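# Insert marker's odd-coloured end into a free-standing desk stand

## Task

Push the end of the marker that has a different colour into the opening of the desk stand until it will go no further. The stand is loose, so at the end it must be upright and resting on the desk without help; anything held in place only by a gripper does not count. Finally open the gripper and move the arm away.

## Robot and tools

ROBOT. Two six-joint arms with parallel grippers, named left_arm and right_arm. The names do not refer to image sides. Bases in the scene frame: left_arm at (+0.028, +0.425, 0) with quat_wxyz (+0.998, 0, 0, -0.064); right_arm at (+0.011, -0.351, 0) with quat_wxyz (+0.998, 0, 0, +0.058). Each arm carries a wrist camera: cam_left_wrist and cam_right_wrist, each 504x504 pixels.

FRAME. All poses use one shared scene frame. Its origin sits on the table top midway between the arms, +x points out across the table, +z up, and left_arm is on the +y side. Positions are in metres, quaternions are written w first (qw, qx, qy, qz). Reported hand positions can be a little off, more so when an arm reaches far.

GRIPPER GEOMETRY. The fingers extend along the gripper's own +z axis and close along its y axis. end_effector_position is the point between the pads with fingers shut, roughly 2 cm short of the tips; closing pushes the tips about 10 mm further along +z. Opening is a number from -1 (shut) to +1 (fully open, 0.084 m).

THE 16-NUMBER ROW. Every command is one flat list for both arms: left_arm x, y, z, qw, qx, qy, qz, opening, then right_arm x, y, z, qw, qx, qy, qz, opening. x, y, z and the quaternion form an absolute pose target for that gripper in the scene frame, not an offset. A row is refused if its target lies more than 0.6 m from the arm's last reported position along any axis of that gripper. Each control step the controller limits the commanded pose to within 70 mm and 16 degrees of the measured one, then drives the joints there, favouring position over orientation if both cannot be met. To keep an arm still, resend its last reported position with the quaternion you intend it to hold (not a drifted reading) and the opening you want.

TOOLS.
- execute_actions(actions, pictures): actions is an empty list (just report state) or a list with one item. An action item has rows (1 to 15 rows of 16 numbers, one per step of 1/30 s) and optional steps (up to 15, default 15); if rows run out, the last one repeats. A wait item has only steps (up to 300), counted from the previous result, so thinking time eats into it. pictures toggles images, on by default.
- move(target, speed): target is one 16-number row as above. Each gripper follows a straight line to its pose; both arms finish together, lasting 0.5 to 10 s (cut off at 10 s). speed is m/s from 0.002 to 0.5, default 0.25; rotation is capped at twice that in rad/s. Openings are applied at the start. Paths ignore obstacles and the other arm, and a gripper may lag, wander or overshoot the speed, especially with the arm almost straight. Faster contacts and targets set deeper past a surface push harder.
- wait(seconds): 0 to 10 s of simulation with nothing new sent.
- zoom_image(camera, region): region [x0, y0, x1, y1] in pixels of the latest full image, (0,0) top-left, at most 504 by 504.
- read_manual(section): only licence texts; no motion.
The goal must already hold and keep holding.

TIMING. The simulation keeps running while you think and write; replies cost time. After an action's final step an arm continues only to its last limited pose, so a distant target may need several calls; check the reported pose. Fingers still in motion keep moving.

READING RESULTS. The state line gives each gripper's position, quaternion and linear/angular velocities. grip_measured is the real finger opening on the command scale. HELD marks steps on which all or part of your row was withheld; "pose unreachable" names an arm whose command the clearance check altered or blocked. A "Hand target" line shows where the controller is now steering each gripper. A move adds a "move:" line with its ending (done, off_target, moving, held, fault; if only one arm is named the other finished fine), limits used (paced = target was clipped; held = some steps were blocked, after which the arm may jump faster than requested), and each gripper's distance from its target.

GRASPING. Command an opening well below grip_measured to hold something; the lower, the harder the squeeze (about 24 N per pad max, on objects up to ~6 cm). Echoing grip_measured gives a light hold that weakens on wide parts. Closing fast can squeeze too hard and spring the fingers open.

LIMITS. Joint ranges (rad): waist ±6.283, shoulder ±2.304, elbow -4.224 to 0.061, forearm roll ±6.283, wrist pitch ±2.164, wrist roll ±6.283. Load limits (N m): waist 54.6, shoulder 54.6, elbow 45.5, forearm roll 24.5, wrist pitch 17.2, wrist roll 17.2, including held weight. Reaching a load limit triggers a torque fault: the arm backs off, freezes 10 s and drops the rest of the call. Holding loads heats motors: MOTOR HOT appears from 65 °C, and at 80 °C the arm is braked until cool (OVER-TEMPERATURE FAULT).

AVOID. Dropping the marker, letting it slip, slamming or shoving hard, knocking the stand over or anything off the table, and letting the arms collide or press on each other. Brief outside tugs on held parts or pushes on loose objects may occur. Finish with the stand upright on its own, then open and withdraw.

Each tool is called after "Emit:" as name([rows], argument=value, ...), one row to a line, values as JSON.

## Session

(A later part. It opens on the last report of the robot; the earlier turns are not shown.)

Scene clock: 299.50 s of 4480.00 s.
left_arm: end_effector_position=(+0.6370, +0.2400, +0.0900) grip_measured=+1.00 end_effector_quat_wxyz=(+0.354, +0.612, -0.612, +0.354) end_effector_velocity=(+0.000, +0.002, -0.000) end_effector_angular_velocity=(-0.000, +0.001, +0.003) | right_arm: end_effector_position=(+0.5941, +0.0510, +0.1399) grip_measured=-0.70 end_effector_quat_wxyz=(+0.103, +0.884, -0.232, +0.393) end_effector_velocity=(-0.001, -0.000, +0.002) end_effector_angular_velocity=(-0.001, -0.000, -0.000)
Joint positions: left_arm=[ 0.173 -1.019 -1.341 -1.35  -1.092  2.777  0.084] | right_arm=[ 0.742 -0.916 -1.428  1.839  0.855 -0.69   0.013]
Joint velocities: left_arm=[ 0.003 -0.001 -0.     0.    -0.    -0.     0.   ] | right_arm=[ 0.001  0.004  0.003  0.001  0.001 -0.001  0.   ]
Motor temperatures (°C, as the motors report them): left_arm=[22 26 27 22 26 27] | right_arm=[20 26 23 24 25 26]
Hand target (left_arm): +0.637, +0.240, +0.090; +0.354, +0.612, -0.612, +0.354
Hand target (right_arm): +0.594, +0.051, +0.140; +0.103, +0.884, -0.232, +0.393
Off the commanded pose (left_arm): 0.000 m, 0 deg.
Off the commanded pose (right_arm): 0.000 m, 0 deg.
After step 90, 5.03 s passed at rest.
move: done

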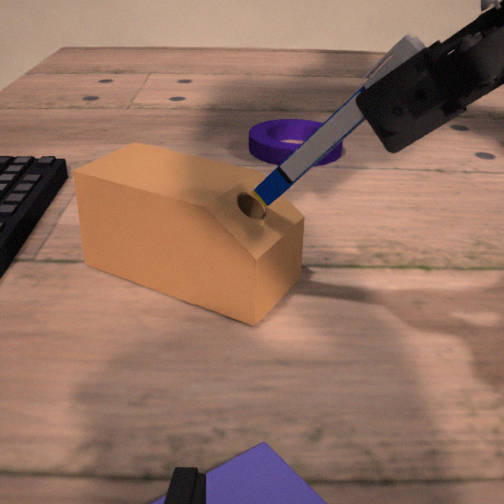

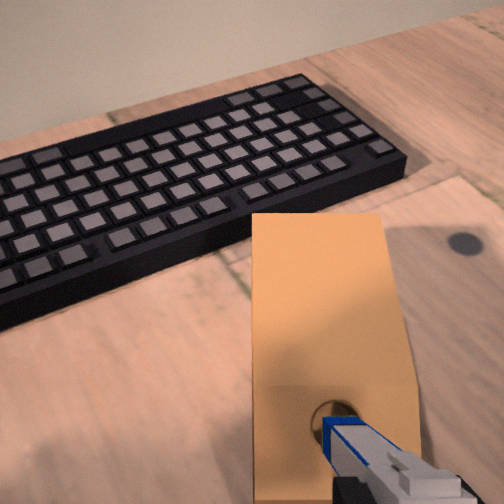

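Emit:
move(target=[0.637,0.24,0.09,0.354,0.612,-0.612,0.354,1,0.6027,0.0461,0.129,0.103,0.884,-0.232,0.393,-1], speed=0.005)

Emit:
zoom_image(camera="cam_right_wrist", region=[260,350,440,504])

Emit:
zoom_image(camera="cam_left_wrist", region=[190,130,350,270])

Scene clock: 317.20 s of 4480.00 s.
left_arm: end_effector_position=(+0.6370, +0.2400, +0.0900) grip_measured=+1.00 end_effector_quat_wxyz=(+0.354, +0.612, -0.612, +0.354) end_effector_velocity=(+0.001, +0.001, +0.001) end_effector_angular_velocity=(-0.000, -0.001, +0.001) | right_arm: end_effector_position=(+0.6026, +0.0461, +0.1290) grip_measured=-0.70 end_effector_quat_wxyz=(+0.103, +0.884, -0.232, +0.393) end_effector_velocity=(-0.001, -0.000, -0.002) end_effector_angular_velocity=(-0.001, +0.002, +0.001)
Joint positions: left_arm=[ 0.173 -1.019 -1.341 -1.35  -1.092  2.777  0.084] | right_arm=[ 0.727 -0.939 -1.44   1.818  0.845 -0.678  0.013]
Joint velocities: left_arm=[ 0.001  0.001 -0.    -0.    -0.    -0.     0.   ] | right_arm=[ 0.001 -0.001  0.002  0.    -0.001  0.001 -0.   ]
Motor temperatures (°C, as the motors report them): left_arm=[22 26 27 22 26 27] | right_arm=[20 26 23 24 25 26]
Hand target (left_arm): +0.637, +0.240, +0.090; +0.354, +0.612, -0.612, +0.354
Hand target (right_arm): +0.603, +0.046, +0.129; +0.103, +0.884, -0.232, +0.393
Off the commanded pose (left_arm): 0.000 m, 0 deg.
Off the commanded pose (right_arm): 0.000 m, 0 deg.
After step 90, 11.50 s passed at rest.
move: done

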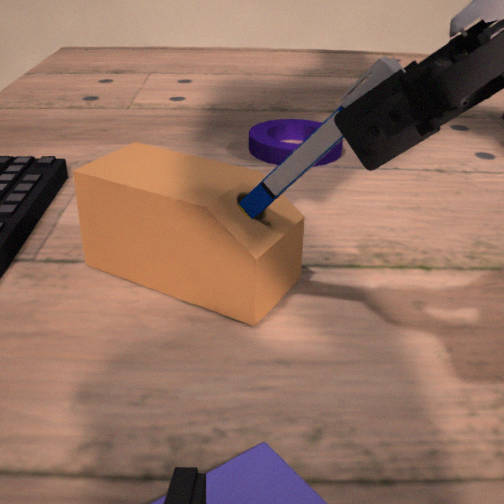

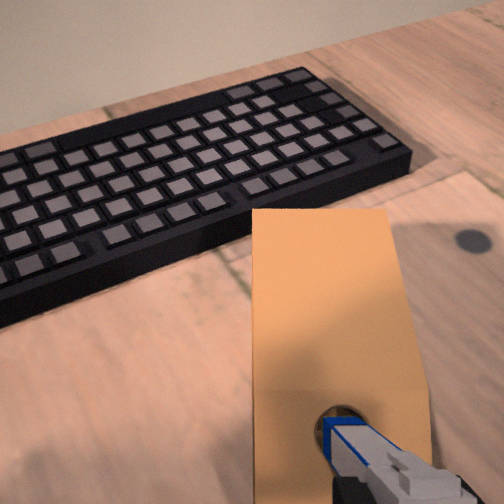

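Region (260, 350, 440, 504) of cam_right_wrist's 504x504 image, scaled by 2.800, with more detail than that image has; it fills the top 431 rows of this view, and the rest is white.

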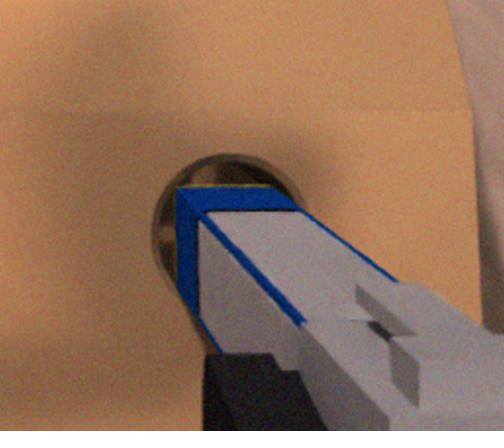

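Region (190, 130, 350, 270) of cam_left_wrist's 504x504 image, scaled by 3.150, with more detail than that image has; it fills the top 441 rows of this view, and the rest is white.

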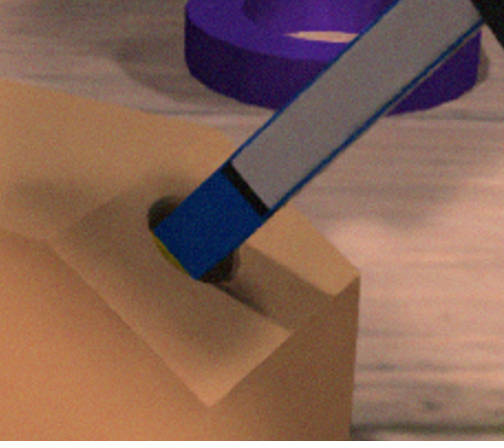

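Entering. Continue 2 cm.

Emit:
move(target=[0.637,0.24,0.09,0.354,0.612,-0.612,0.354,1,0.6143,0.0395,0.1142,0.103,0.884,-0.232,0.393,-1], speed=0.005)

Emit:
zoom_image(camera="cam_left_wrist", region=[190,110,370,270])

Scene clock: 326.27 s of 4480.00 s.
left_arm: end_effector_position=(+0.6370, +0.2400, +0.0900) grip_measured=+1.00 end_effector_quat_wxyz=(+0.354, +0.612, -0.612, +0.354) end_effector_velocity=(-0.000, -0.001, +0.000) end_effector_angular_velocity=(-0.000, -0.000, -0.001) | right_arm: end_effector_position=(+0.6143, +0.0396, +0.1142) grip_measured=-0.70 end_effector_quat_wxyz=(+0.103, +0.884, -0.232, +0.393) end_effector_velocity=(-0.000, -0.002, -0.002) end_effector_angular_velocity=(-0.002, +0.002, -0.001)
Joint positions: left_arm=[ 0.173 -1.019 -1.341 -1.35  -1.092  2.777  0.084] | right_arm=[ 0.707 -0.971 -1.458  1.79   0.833 -0.663  0.013]
Joint velocities: left_arm=[-0.002  0.001  0.    -0.    -0.    -0.    -0.   ] | right_arm=[-0.002 -0.001  0.002 -0.001 -0.     0.001  0.   ]
Motor temperatures (°C, as the motors report them): left_arm=[22 26 27 22 26 27] | right_arm=[20 26 23 24 25 26]
Hand target (left_arm): +0.637, +0.240, +0.090; +0.354, +0.612, -0.612, +0.354
Hand target (right_arm): +0.614, +0.040, +0.114; +0.103, +0.884, -0.232, +0.393
Off the commanded pose (left_arm): 0.000 m, 0 deg.
Off the commanded pose (right_arm): 0.000 m, 0 deg.
After step 90, 1.87 s passed at rest.
move: done

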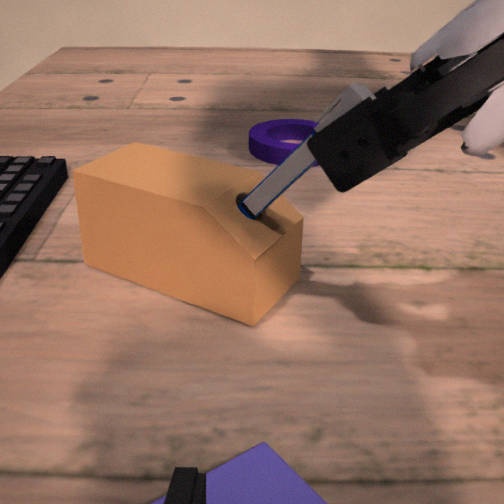

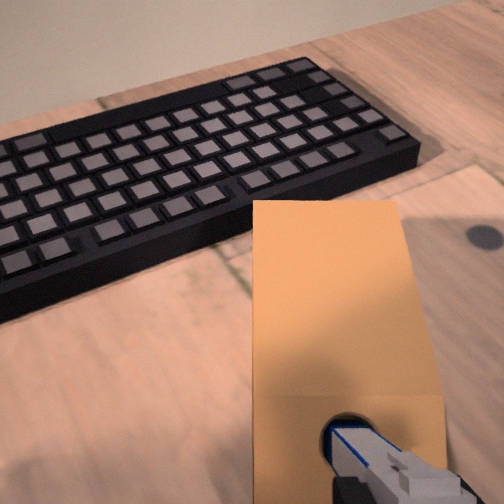

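Region (190, 110, 370, 270) of cam_left_wrist's 504x504 image, scaled by 2.800, with more detail than that image has.

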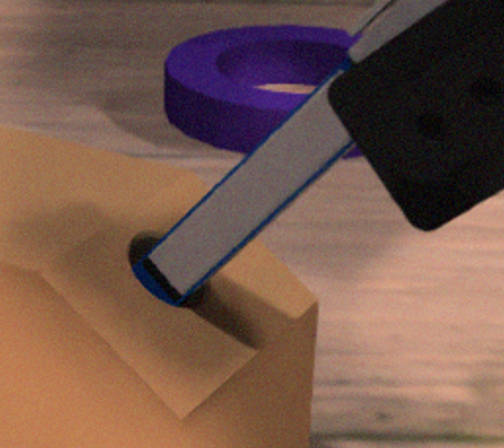

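Going well. Another 2 cm.

Emit:
move(target=[0.637,0.24,0.09,0.354,0.612,-0.612,0.354,1,0.626,0.033,0.0993,0.103,0.884,-0.232,0.393,-1], speed=0.006)

Scene clock: 333.53 s of 4480.00 s.
left_arm: end_effector_position=(+0.6370, +0.2400, +0.0900) grip_measured=+1.00 end_effector_quat_wxyz=(+0.354, +0.612, -0.612, +0.354) end_effector_velocity=(-0.000, +0.000, -0.001) end_effector_angular_velocity=(-0.000, +0.001, +0.000) | right_arm: end_effector_position=(+0.6259, +0.0330, +0.0993) grip_measured=-0.71 end_effector_quat_wxyz=(+0.103, +0.884, -0.232, +0.393) end_effector_velocity=(+0.000, -0.001, -0.000) end_effector_angular_velocity=(-0.001, -0.000, -0.000)
Joint positions: left_arm=[ 0.173 -1.019 -1.341 -1.35  -1.092  2.777  0.084] | right_arm=[ 0.688 -1.004 -1.479  1.763  0.821 -0.649  0.013]
Joint velocities: left_arm=[ 0.    -0.001 -0.    -0.     0.     0.     0.   ] | right_arm=[-0.001 -0.001  0.    -0.001  0.     0.001 -0.   ]
Motor temperatures (°C, as the motors report them): left_arm=[22 26 27 22 26 27] | right_arm=[20 26 23 24 25 26]
Hand target (left_arm): +0.637, +0.240, +0.090; +0.354, +0.612, -0.612, +0.354
Hand target (right_arm): +0.626, +0.033, +0.099; +0.103, +0.884, -0.232, +0.393
Off the commanded pose (left_arm): 0.000 m, 0 deg.
Off the commanded pose (right_arm): 0.000 m, 0 deg.
After step 90, 0.70 s passed at rest.
move: done

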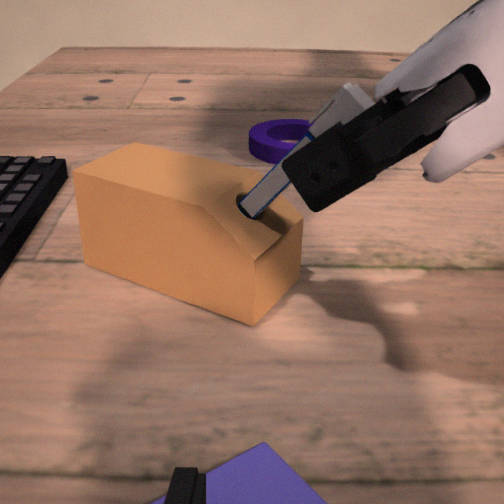

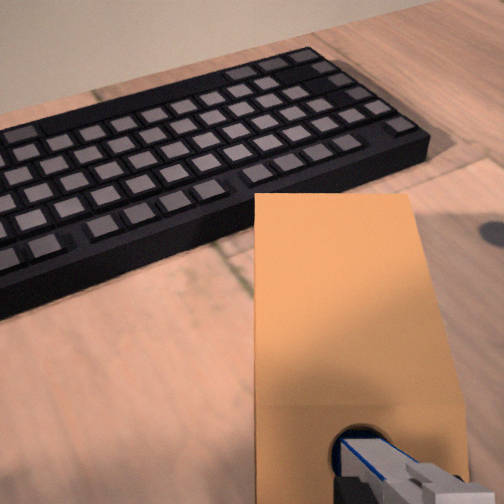

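Emit:
move(target=[0.637,0.24,0.09,0.354,0.612,-0.612,0.354,1,0.626,0.033,0.0993,0.103,0.884,-0.232,0.393,0.2])

Emit:
move(target=[0.637,0.24,0.09,0.354,0.612,-0.612,0.354,1,0.574,0.062,0.166,0.103,0.884,-0.232,0.393,0.2], speed=0.08)

Emit:
zoom_image(camera="cam_left_wrist", region=[190,60,390,270])

Scene clock: 342.60 s of 4480.00 s.
left_arm: end_effector_position=(+0.6370, +0.2400, +0.0900) grip_measured=+1.00 end_effector_quat_wxyz=(+0.354, +0.612, -0.612, +0.354) end_effector_velocity=(-0.000, -0.001, +0.000) end_effector_angular_velocity=(-0.000, -0.000, -0.002) | right_arm: end_effector_position=(+0.6260, +0.0330, +0.0992) grip_measured=+0.19 end_effector_quat_wxyz=(+0.103, +0.884, -0.232, +0.393) end_effector_velocity=(+0.000, +0.001, +0.000) end_effector_angular_velocity=(-0.001, -0.001, +0.003)
Joint positions: left_arm=[ 0.173 -1.019 -1.341 -1.35  -1.092  2.777  0.084] | right_arm=[ 0.687 -1.004 -1.479  1.763  0.821 -0.649  0.052]
Joint velocities: left_arm=[-0.002  0.001  0.001  0.    -0.     0.    -0.   ] | right_arm=[ 0.001 -0.001 -0.001 -0.002  0.001  0.     0.   ]
Motor temperatures (°C, as the motors report them): left_arm=[22 26 27 22 26 27] | right_arm=[20 26 23 24 25 26]
Hand target (left_arm): +0.637, +0.240, +0.090; +0.354, +0.612, -0.612, +0.354
Hand target (right_arm): +0.626, +0.033, +0.099; +0.103, +0.884, -0.232, +0.393
Off the commanded pose (left_arm): 0.000 m, 0 deg.
Off the commanded pose (right_arm): 0.000 m, 0 deg.
After step 90, 5.37 s passed at rest.
move: done

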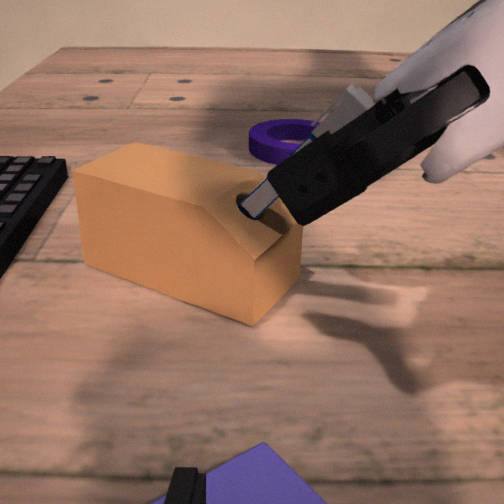

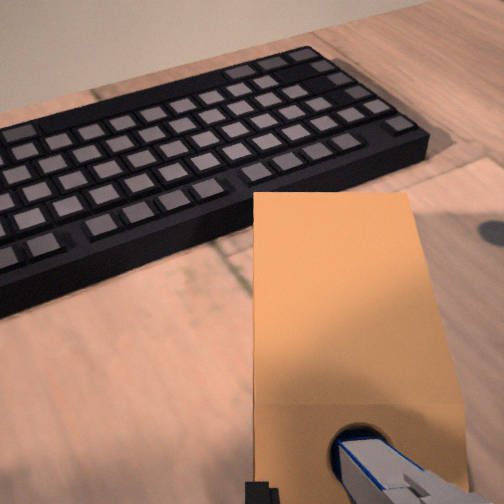

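Scene clock: 344.13 s of 4480.00 s.
left_arm: end_effector_position=(+0.6370, +0.2400, +0.0900) grip_measured=+1.00 end_effector_quat_wxyz=(+0.354, +0.612, -0.612, +0.354) end_effector_velocity=(+0.000, +0.001, +0.000) end_effector_angular_velocity=(+0.000, -0.000, +0.001) | right_arm: end_effector_position=(+0.5741, +0.0618, +0.1658) grip_measured=+0.19 end_effector_quat_wxyz=(+0.103, +0.884, -0.232, +0.393) end_effector_velocity=(-0.001, +0.000, +0.002) end_effector_angular_velocity=(+0.000, -0.000, -0.000)
Joint positions: left_arm=[ 0.173 -1.019 -1.341 -1.35  -1.092  2.777  0.084] | right_arm=[ 0.777 -0.864 -1.405  1.888  0.88  -0.72   0.052]
Joint velocities: left_arm=[ 0.001  0.001  0.     0.     0.    -0.    -0.   ] | right_arm=[ 0.001  0.003  0.001  0.002  0.001 -0.001  0.   ]
Motor temperatures (°C, as the motors report them): left_arm=[22 26 27 22 26 27] | right_arm=[20 26 23 24 25 26]
Hand target (left_arm): +0.637, +0.240, +0.090; +0.354, +0.612, -0.612, +0.354
Hand target (right_arm): +0.574, +0.062, +0.166; +0.103, +0.884, -0.232, +0.393
Off the commanded pose (left_arm): 0.000 m, 0 deg.
Off the commanded pose (right_arm): 0.000 m, 0 deg.
move: done

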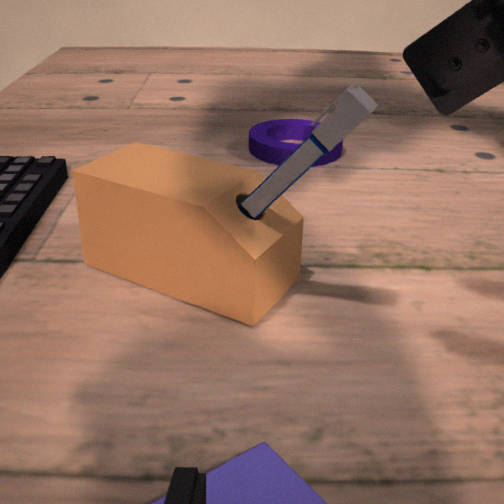

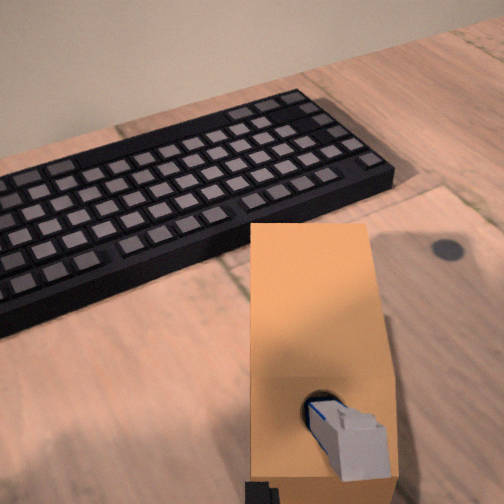

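Region (190, 60, 390, 270) of cam_left_wrist's 504x504 image, scaled by 2.400, with more detail than that image has; it fills the left 480 columns of this view, and the rest is white.

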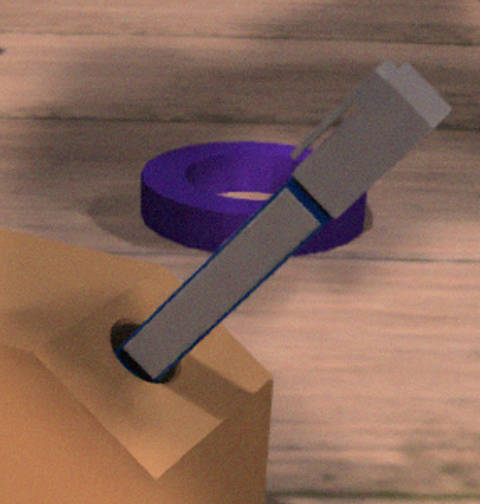

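Emit:
move(target=[0.637,0.24,0.09,0.354,0.612,-0.612,0.354,1,0.578,0.060,0.162,0.103,0.884,-0.232,0.393,-1], speed=0.05)

Emit:
move(target=[0.637,0.24,0.09,0.354,0.612,-0.612,0.354,1,0.594,0.051,0.141,0.103,0.884,-0.232,0.393,-1], speed=0.008)

Scene clock: 358.93 s of 4480.00 s.
left_arm: end_effector_position=(+0.6370, +0.2400, +0.0900) grip_measured=+1.00 end_effector_quat_wxyz=(+0.354, +0.612, -0.612, +0.354) end_effector_velocity=(+0.001, +0.000, +0.000) end_effector_angular_velocity=(+0.000, -0.001, +0.001) | right_arm: end_effector_position=(+0.5779, +0.0600, +0.1621) grip_measured=-1.00 end_effector_quat_wxyz=(+0.103, +0.884, -0.232, +0.393) end_effector_velocity=(+0.000, +0.000, -0.001) end_effector_angular_velocity=(+0.001, +0.000, +0.001)
Joint positions: left_arm=[ 0.173 -1.019 -1.341 -1.35  -1.092  2.777  0.084] | right_arm=[ 0.77  -0.872 -1.409  1.88   0.876 -0.716  0.   ]
Joint velocities: left_arm=[ 0.001 -0.    -0.001 -0.     0.    -0.     0.   ] | right_arm=[-0.    -0.001 -0.001 -0.001 -0.002  0.001  0.   ]
Motor temperatures (°C, as the motors report them): left_arm=[22 26 27 22 26 27] | right_arm=[20 26 23 24 25 26]
Hand target (left_arm): +0.637, +0.240, +0.090; +0.354, +0.612, -0.612, +0.354
Hand target (right_arm): +0.578, +0.060, +0.162; +0.103, +0.884, -0.232, +0.393
Off the commanded pose (left_arm): 0.000 m, 0 deg.
Off the commanded pose (right_arm): 0.000 m, 0 deg.
After step 90, 11.10 s passed at rest.
move: done

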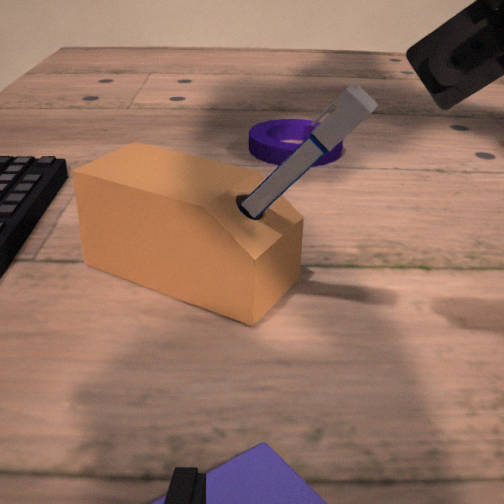

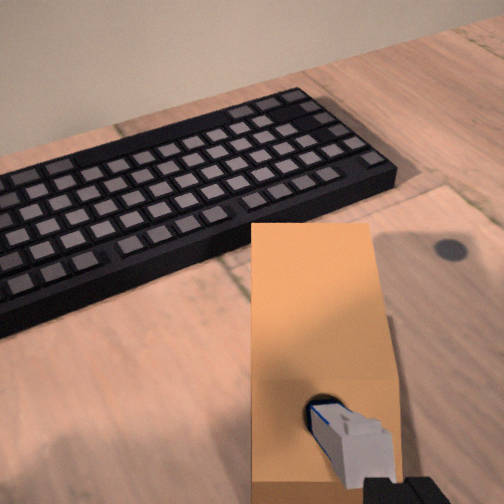

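Scene clock: 362.67 s of 4480.00 s.
left_arm: end_effector_position=(+0.6370, +0.2400, +0.0900) grip_measured=+1.00 end_effector_quat_wxyz=(+0.354, +0.612, -0.612, +0.354) end_effector_velocity=(-0.000, -0.000, +0.000) end_effector_angular_velocity=(+0.000, -0.000, -0.001) | right_arm: end_effector_position=(+0.5939, +0.0510, +0.1411) grip_measured=-1.00 end_effector_quat_wxyz=(+0.103, +0.884, -0.232, +0.393) end_effector_velocity=(+0.001, +0.001, +0.001) end_effector_angular_velocity=(+0.003, -0.002, -0.000)
Joint positions: left_arm=[ 0.173 -1.019 -1.341 -1.35  -1.092  2.777  0.084] | right_arm=[ 0.742 -0.914 -1.428  1.84   0.855 -0.692  0.   ]
Joint velocities: left_arm=[-0.001  0.    -0.     0.     0.    -0.     0.   ] | right_arm=[-0.     0.    -0.003 -0.001 -0.001  0.001  0.   ]
Motor temperatures (°C, as the motors report them): left_arm=[22 26 27 22 26 27] | right_arm=[20 27 23 24 25 26]
Hand target (left_arm): +0.637, +0.240, +0.090; +0.354, +0.612, -0.612, +0.354
Hand target (right_arm): +0.594, +0.051, +0.141; +0.103, +0.884, -0.232, +0.393
Off the commanded pose (left_arm): 0.000 m, 0 deg.
Off the commanded pose (right_arm): 0.000 m, 0 deg.
move: done

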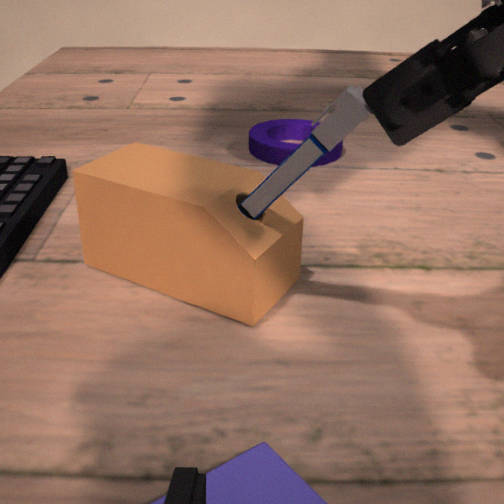

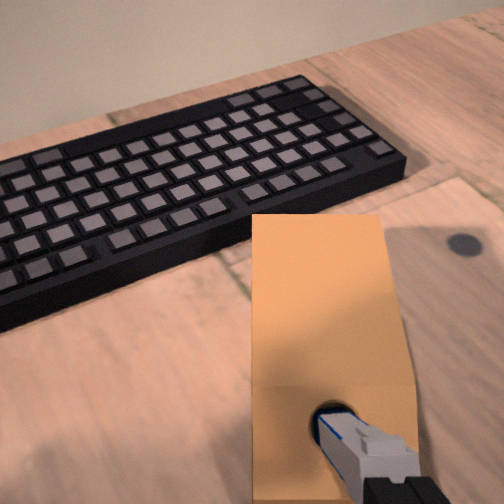

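Just touching. 5 mm more.

Emit:
move(target=[0.637,0.24,0.09,0.354,0.612,-0.612,0.354,1,0.5975,0.049,0.1368,0.103,0.884,-0.232,0.393,-1], speed=0.004)

Emit:
move(target=[0.6,0.3,0.2,0.354,0.612,-0.612,0.354,1,0.54,0.08,0.22,0.103,0.884,-0.232,0.393,-1])

Scene clock: 370.67 s of 4480.00 s.
left_arm: end_effector_position=(+0.6370, +0.2400, +0.0900) grip_measured=+1.00 end_effector_quat_wxyz=(+0.354, +0.612, -0.612, +0.354) end_effector_velocity=(-0.000, -0.001, +0.000) end_effector_angular_velocity=(-0.000, -0.001, -0.002) | right_arm: end_effector_position=(+0.5978, +0.0501, +0.1388) grip_measured=-1.00 end_effector_quat_wxyz=(+0.102, +0.884, -0.232, +0.394) end_effector_velocity=(-0.001, -0.001, -0.001) end_effector_angular_velocity=(-0.000, +0.003, +0.001)
Joint positions: left_arm=[ 0.173 -1.019 -1.341 -1.35  -1.092  2.777  0.084] | right_arm=[ 0.737 -0.921 -1.433  1.832  0.852 -0.687  0.   ]
Joint velocities: left_arm=[-0.002  0.    -0.    -0.    -0.     0.     0.   ] | right_arm=[-0.001  0.001  0.004 -0.001 -0.003  0.001  0.   ]
Motor temperatures (°C, as the motors report them): left_arm=[22 26 27 22 26 27] | right_arm=[20 27 23 24 25 26]
Hand target (left_arm): +0.637, +0.240, +0.090; +0.354, +0.612, -0.612, +0.354
Hand target (right_arm): +0.597, +0.049, +0.137; +0.103, +0.884, -0.232, +0.393
Off the commanded pose (left_arm): 0.000 m, 0 deg.
Off the commanded pose (right_arm): 0.002 m, 0 deg.
After step 90, 3.33 s passed at rest.
move: done

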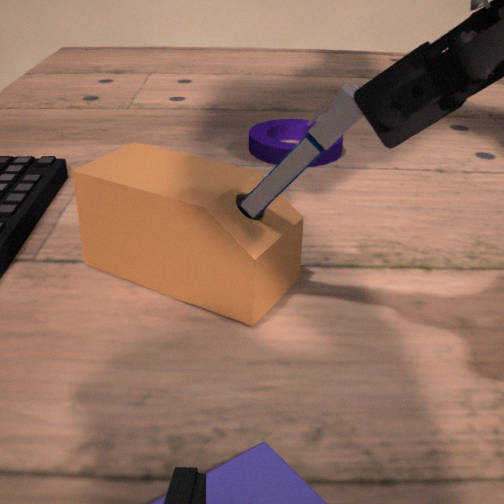

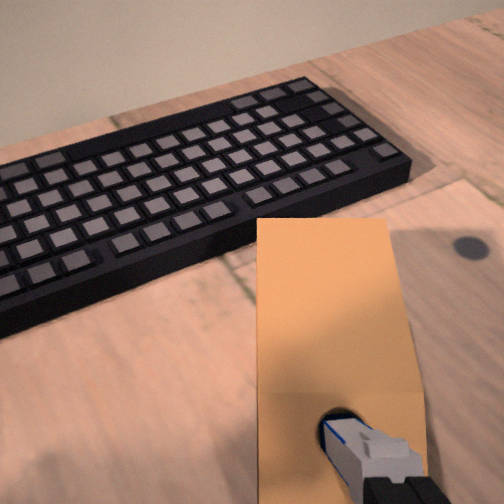

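Scene clock: 371.77 s of 4480.00 s.
left_arm: end_effector_position=(+0.6003, +0.3000, +0.1998) grip_measured=+1.00 end_effector_quat_wxyz=(+0.354, +0.612, -0.612, +0.354) end_effector_velocity=(+0.000, +0.002, +0.003) end_effector_angular_velocity=(+0.000, -0.003, +0.002) | right_arm: end_effector_position=(+0.5401, +0.0798, +0.2198) grip_measured=-1.00 end_effector_quat_wxyz=(+0.103, +0.884, -0.232, +0.393) end_effector_velocity=(-0.000, +0.000, +0.002) end_effector_angular_velocity=(+0.001, -0.002, -0.001)
Joint positions: left_arm=[ 0.28  -0.754 -1.177 -1.209 -1.158  2.682  0.084] | right_arm=[ 0.836 -0.765 -1.38   1.982  0.936 -0.792  0.   ]
Joint velocities: left_arm=[ 0.004  0.005  0.     0.002 -0.001 -0.001  0.   ] | right_arm=[ 0.001  0.003 -0.     0.001  0.002 -0.001  0.   ]
Motor temperatures (°C, as the motors report them): left_arm=[22 26 27 22 26 27] | right_arm=[20 27 23 24 25 26]
Hand target (left_arm): +0.600, +0.300, +0.200; +0.354, +0.612, -0.612, +0.354
Hand target (right_arm): +0.540, +0.080, +0.220; +0.103, +0.884, -0.232, +0.393
Off the commanded pose (left_arm): 0.000 m, 0 deg.
Off the commanded pose (right_arm): 0.000 m, 0 deg.
move: done

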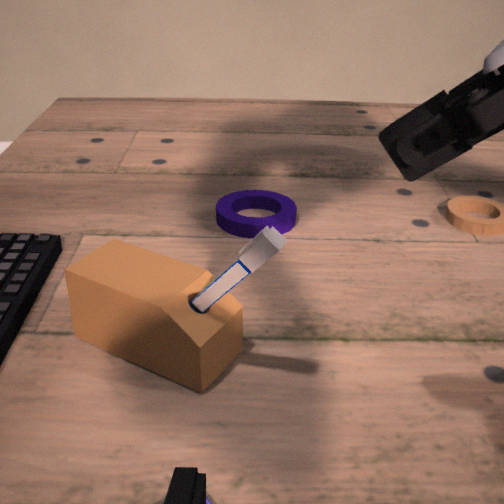

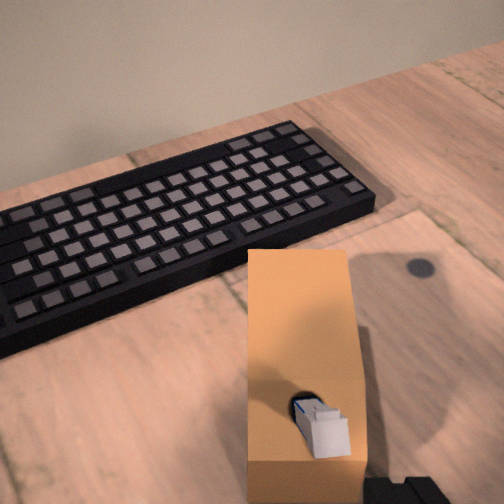

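Bottomed out.

Emit:
finished_scene(scene=1)

The scene is finished: the task was done.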